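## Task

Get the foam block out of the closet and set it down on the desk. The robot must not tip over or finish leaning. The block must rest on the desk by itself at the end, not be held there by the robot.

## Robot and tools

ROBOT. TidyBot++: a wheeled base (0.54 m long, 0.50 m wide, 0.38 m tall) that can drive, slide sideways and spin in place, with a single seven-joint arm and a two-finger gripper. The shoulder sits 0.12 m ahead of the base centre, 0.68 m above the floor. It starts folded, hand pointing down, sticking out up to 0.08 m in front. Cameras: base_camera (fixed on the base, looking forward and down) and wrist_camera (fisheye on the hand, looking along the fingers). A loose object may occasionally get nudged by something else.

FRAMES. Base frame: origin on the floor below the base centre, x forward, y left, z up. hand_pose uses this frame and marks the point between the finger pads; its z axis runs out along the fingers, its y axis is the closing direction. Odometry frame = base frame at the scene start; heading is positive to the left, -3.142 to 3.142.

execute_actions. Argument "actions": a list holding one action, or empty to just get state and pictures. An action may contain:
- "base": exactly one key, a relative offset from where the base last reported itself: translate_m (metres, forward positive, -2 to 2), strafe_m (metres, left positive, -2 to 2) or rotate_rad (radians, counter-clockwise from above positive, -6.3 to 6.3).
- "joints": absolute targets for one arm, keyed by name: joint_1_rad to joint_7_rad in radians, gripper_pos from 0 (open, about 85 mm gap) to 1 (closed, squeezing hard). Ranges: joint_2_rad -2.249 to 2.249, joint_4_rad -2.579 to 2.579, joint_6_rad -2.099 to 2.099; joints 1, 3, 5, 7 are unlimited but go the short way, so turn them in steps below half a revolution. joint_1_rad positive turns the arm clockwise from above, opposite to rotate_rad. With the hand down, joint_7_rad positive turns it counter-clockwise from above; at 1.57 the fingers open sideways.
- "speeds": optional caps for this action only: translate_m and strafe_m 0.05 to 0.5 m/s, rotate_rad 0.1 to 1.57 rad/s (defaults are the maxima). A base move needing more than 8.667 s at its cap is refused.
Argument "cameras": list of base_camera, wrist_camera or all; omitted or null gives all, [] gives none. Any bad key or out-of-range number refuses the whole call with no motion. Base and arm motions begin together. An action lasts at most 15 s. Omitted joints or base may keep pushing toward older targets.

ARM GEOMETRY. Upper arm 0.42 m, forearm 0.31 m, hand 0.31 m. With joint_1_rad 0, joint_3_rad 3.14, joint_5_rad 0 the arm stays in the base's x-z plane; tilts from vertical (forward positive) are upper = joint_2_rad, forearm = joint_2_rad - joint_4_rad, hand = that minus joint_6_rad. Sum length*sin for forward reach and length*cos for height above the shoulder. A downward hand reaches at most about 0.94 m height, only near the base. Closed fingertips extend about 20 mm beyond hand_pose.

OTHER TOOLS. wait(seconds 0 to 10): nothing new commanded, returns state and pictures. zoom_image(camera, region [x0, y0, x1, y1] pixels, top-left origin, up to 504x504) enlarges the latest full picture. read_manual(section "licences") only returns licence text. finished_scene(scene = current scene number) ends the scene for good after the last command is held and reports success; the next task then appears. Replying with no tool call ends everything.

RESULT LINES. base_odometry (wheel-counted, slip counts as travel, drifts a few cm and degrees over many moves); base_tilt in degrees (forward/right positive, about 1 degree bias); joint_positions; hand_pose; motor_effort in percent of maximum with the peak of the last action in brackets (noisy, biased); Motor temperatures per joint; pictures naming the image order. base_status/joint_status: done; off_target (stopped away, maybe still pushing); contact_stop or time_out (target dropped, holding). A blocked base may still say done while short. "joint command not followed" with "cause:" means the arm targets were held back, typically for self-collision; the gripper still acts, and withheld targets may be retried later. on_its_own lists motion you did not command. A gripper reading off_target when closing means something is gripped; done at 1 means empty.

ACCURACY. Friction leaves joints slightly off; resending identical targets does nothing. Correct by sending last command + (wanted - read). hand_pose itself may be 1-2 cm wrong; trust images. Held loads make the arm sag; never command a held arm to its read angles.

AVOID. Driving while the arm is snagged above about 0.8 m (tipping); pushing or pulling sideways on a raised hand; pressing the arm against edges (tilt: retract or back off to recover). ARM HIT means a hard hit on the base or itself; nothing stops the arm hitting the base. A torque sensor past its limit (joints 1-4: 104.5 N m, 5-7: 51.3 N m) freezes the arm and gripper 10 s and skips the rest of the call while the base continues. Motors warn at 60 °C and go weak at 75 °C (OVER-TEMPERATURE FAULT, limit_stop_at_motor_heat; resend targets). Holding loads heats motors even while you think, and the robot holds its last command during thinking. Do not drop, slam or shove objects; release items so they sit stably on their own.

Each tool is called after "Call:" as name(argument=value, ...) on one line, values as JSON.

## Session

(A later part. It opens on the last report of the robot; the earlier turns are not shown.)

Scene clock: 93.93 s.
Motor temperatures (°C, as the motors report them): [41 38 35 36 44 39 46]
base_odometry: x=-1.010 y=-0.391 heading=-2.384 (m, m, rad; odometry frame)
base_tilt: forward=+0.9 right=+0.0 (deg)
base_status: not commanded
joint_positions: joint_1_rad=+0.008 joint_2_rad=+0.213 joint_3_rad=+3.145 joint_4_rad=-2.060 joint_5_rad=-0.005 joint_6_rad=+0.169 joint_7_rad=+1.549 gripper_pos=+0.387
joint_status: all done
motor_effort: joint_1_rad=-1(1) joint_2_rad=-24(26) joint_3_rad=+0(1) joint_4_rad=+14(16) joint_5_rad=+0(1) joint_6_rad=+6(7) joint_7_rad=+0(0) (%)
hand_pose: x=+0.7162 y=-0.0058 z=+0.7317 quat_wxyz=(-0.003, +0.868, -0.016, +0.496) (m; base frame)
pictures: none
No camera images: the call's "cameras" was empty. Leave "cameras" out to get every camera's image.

Call:
execute_actions(actions=[{"joints":{"gripper_pos":0,"joint_4_rad":-2.06}}], cameras=[])

Call:
execute_actions(actions=[{"joints":{"joint_2_rad":-0.15,"joint_6_rad":-0.3}}], cameras=["wrist_camera"])

Scene clock: 97.97 s.
Motor temperatures (°C, as the motors report them): [41 38 35 36 44 39 46]
base_odometry: x=-1.010 y=-0.391 heading=-2.384 (m, m, rad; odometry frame)
base_tilt: forward=+0.9 right=+0.0 (deg)
base_status: not commanded
joint_positions: joint_1_rad=+0.008 joint_2_rad=+0.213 joint_3_rad=+3.145 joint_4_rad=-2.059 joint_5_rad=-0.005 joint_6_rad=+0.169 joint_7_rad=+1.549 gripper_pos=+0.000
joint_status: all done
motor_effort: joint_1_rad=+0(0) joint_2_rad=-26(26) joint_3_rad=-1(1) joint_4_rad=+16(17) joint_5_rad=+0(1) joint_6_rad=+7(8) joint_7_rad=+0(1) (%)
hand_pose: x=+0.7164 y=-0.0058 z=+0.7321 quat_wxyz=(-0.003, +0.868, -0.016, +0.496) (m; base frame)
pictures: none
No camera images: the call's "cameras" was empty. Leave "cameras" out to get every camera's image.

Scene clock: 99.50 s.
Motor temperatures (°C, as the motors report them): [41 38 35 36 44 39 46]
base_odometry: x=-1.010 y=-0.391 heading=-2.384 (m, m, rad; odometry frame)
base_tilt: forward=+0.8 right=+0.0 (deg)
base_status: not commanded
joint_positions: joint_1_rad=+0.008 joint_2_rad=-0.137 joint_3_rad=+3.145 joint_4_rad=-2.059 joint_5_rad=-0.005 joint_6_rad=-0.263 joint_7_rad=+1.549 gripper_pos=+0.000
joint_status: all done
motor_effort: joint_1_rad=-1(0) joint_2_rad=-14(27) joint_3_rad=+0(1) joint_4_rad=+18(18) joint_5_rad=+1(0) joint_6_rad=+7(8) joint_7_rad=+1(1) (%)
hand_pose: x=+0.6111 y=-0.0041 z=+0.8108 quat_wxyz=(-0.004, +0.888, -0.017, +0.460) (m; base frame)
pictures: wrist_camera
camera_calibration (this result's frames):
wrist_camera: T_world_to_cam=[[-0.0828062, -0.995814, -0.038699, 0.0760559], [-0.588638, 0.0802083, -0.804408, 1.06718], [0.804145, -0.0438303, -0.592815, 0.126689], [0, 0, 0, 1]] pos_world=[0.532602, -0.00430614, 0.936493]
Images, in order (width x height): wrist_camera 644x476.

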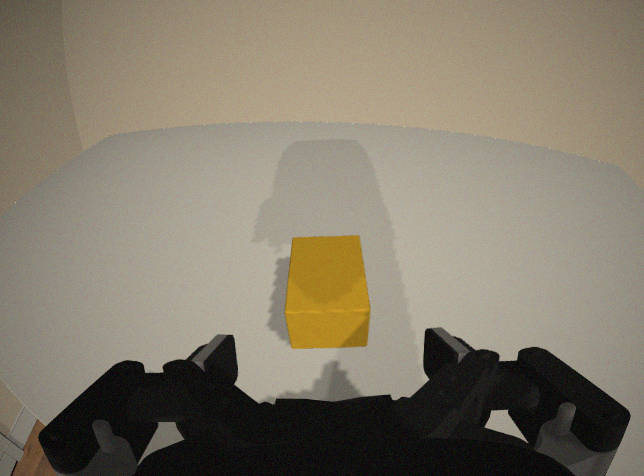

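Call:
finished_scene(scene=2)

The scene is finished: the task was done.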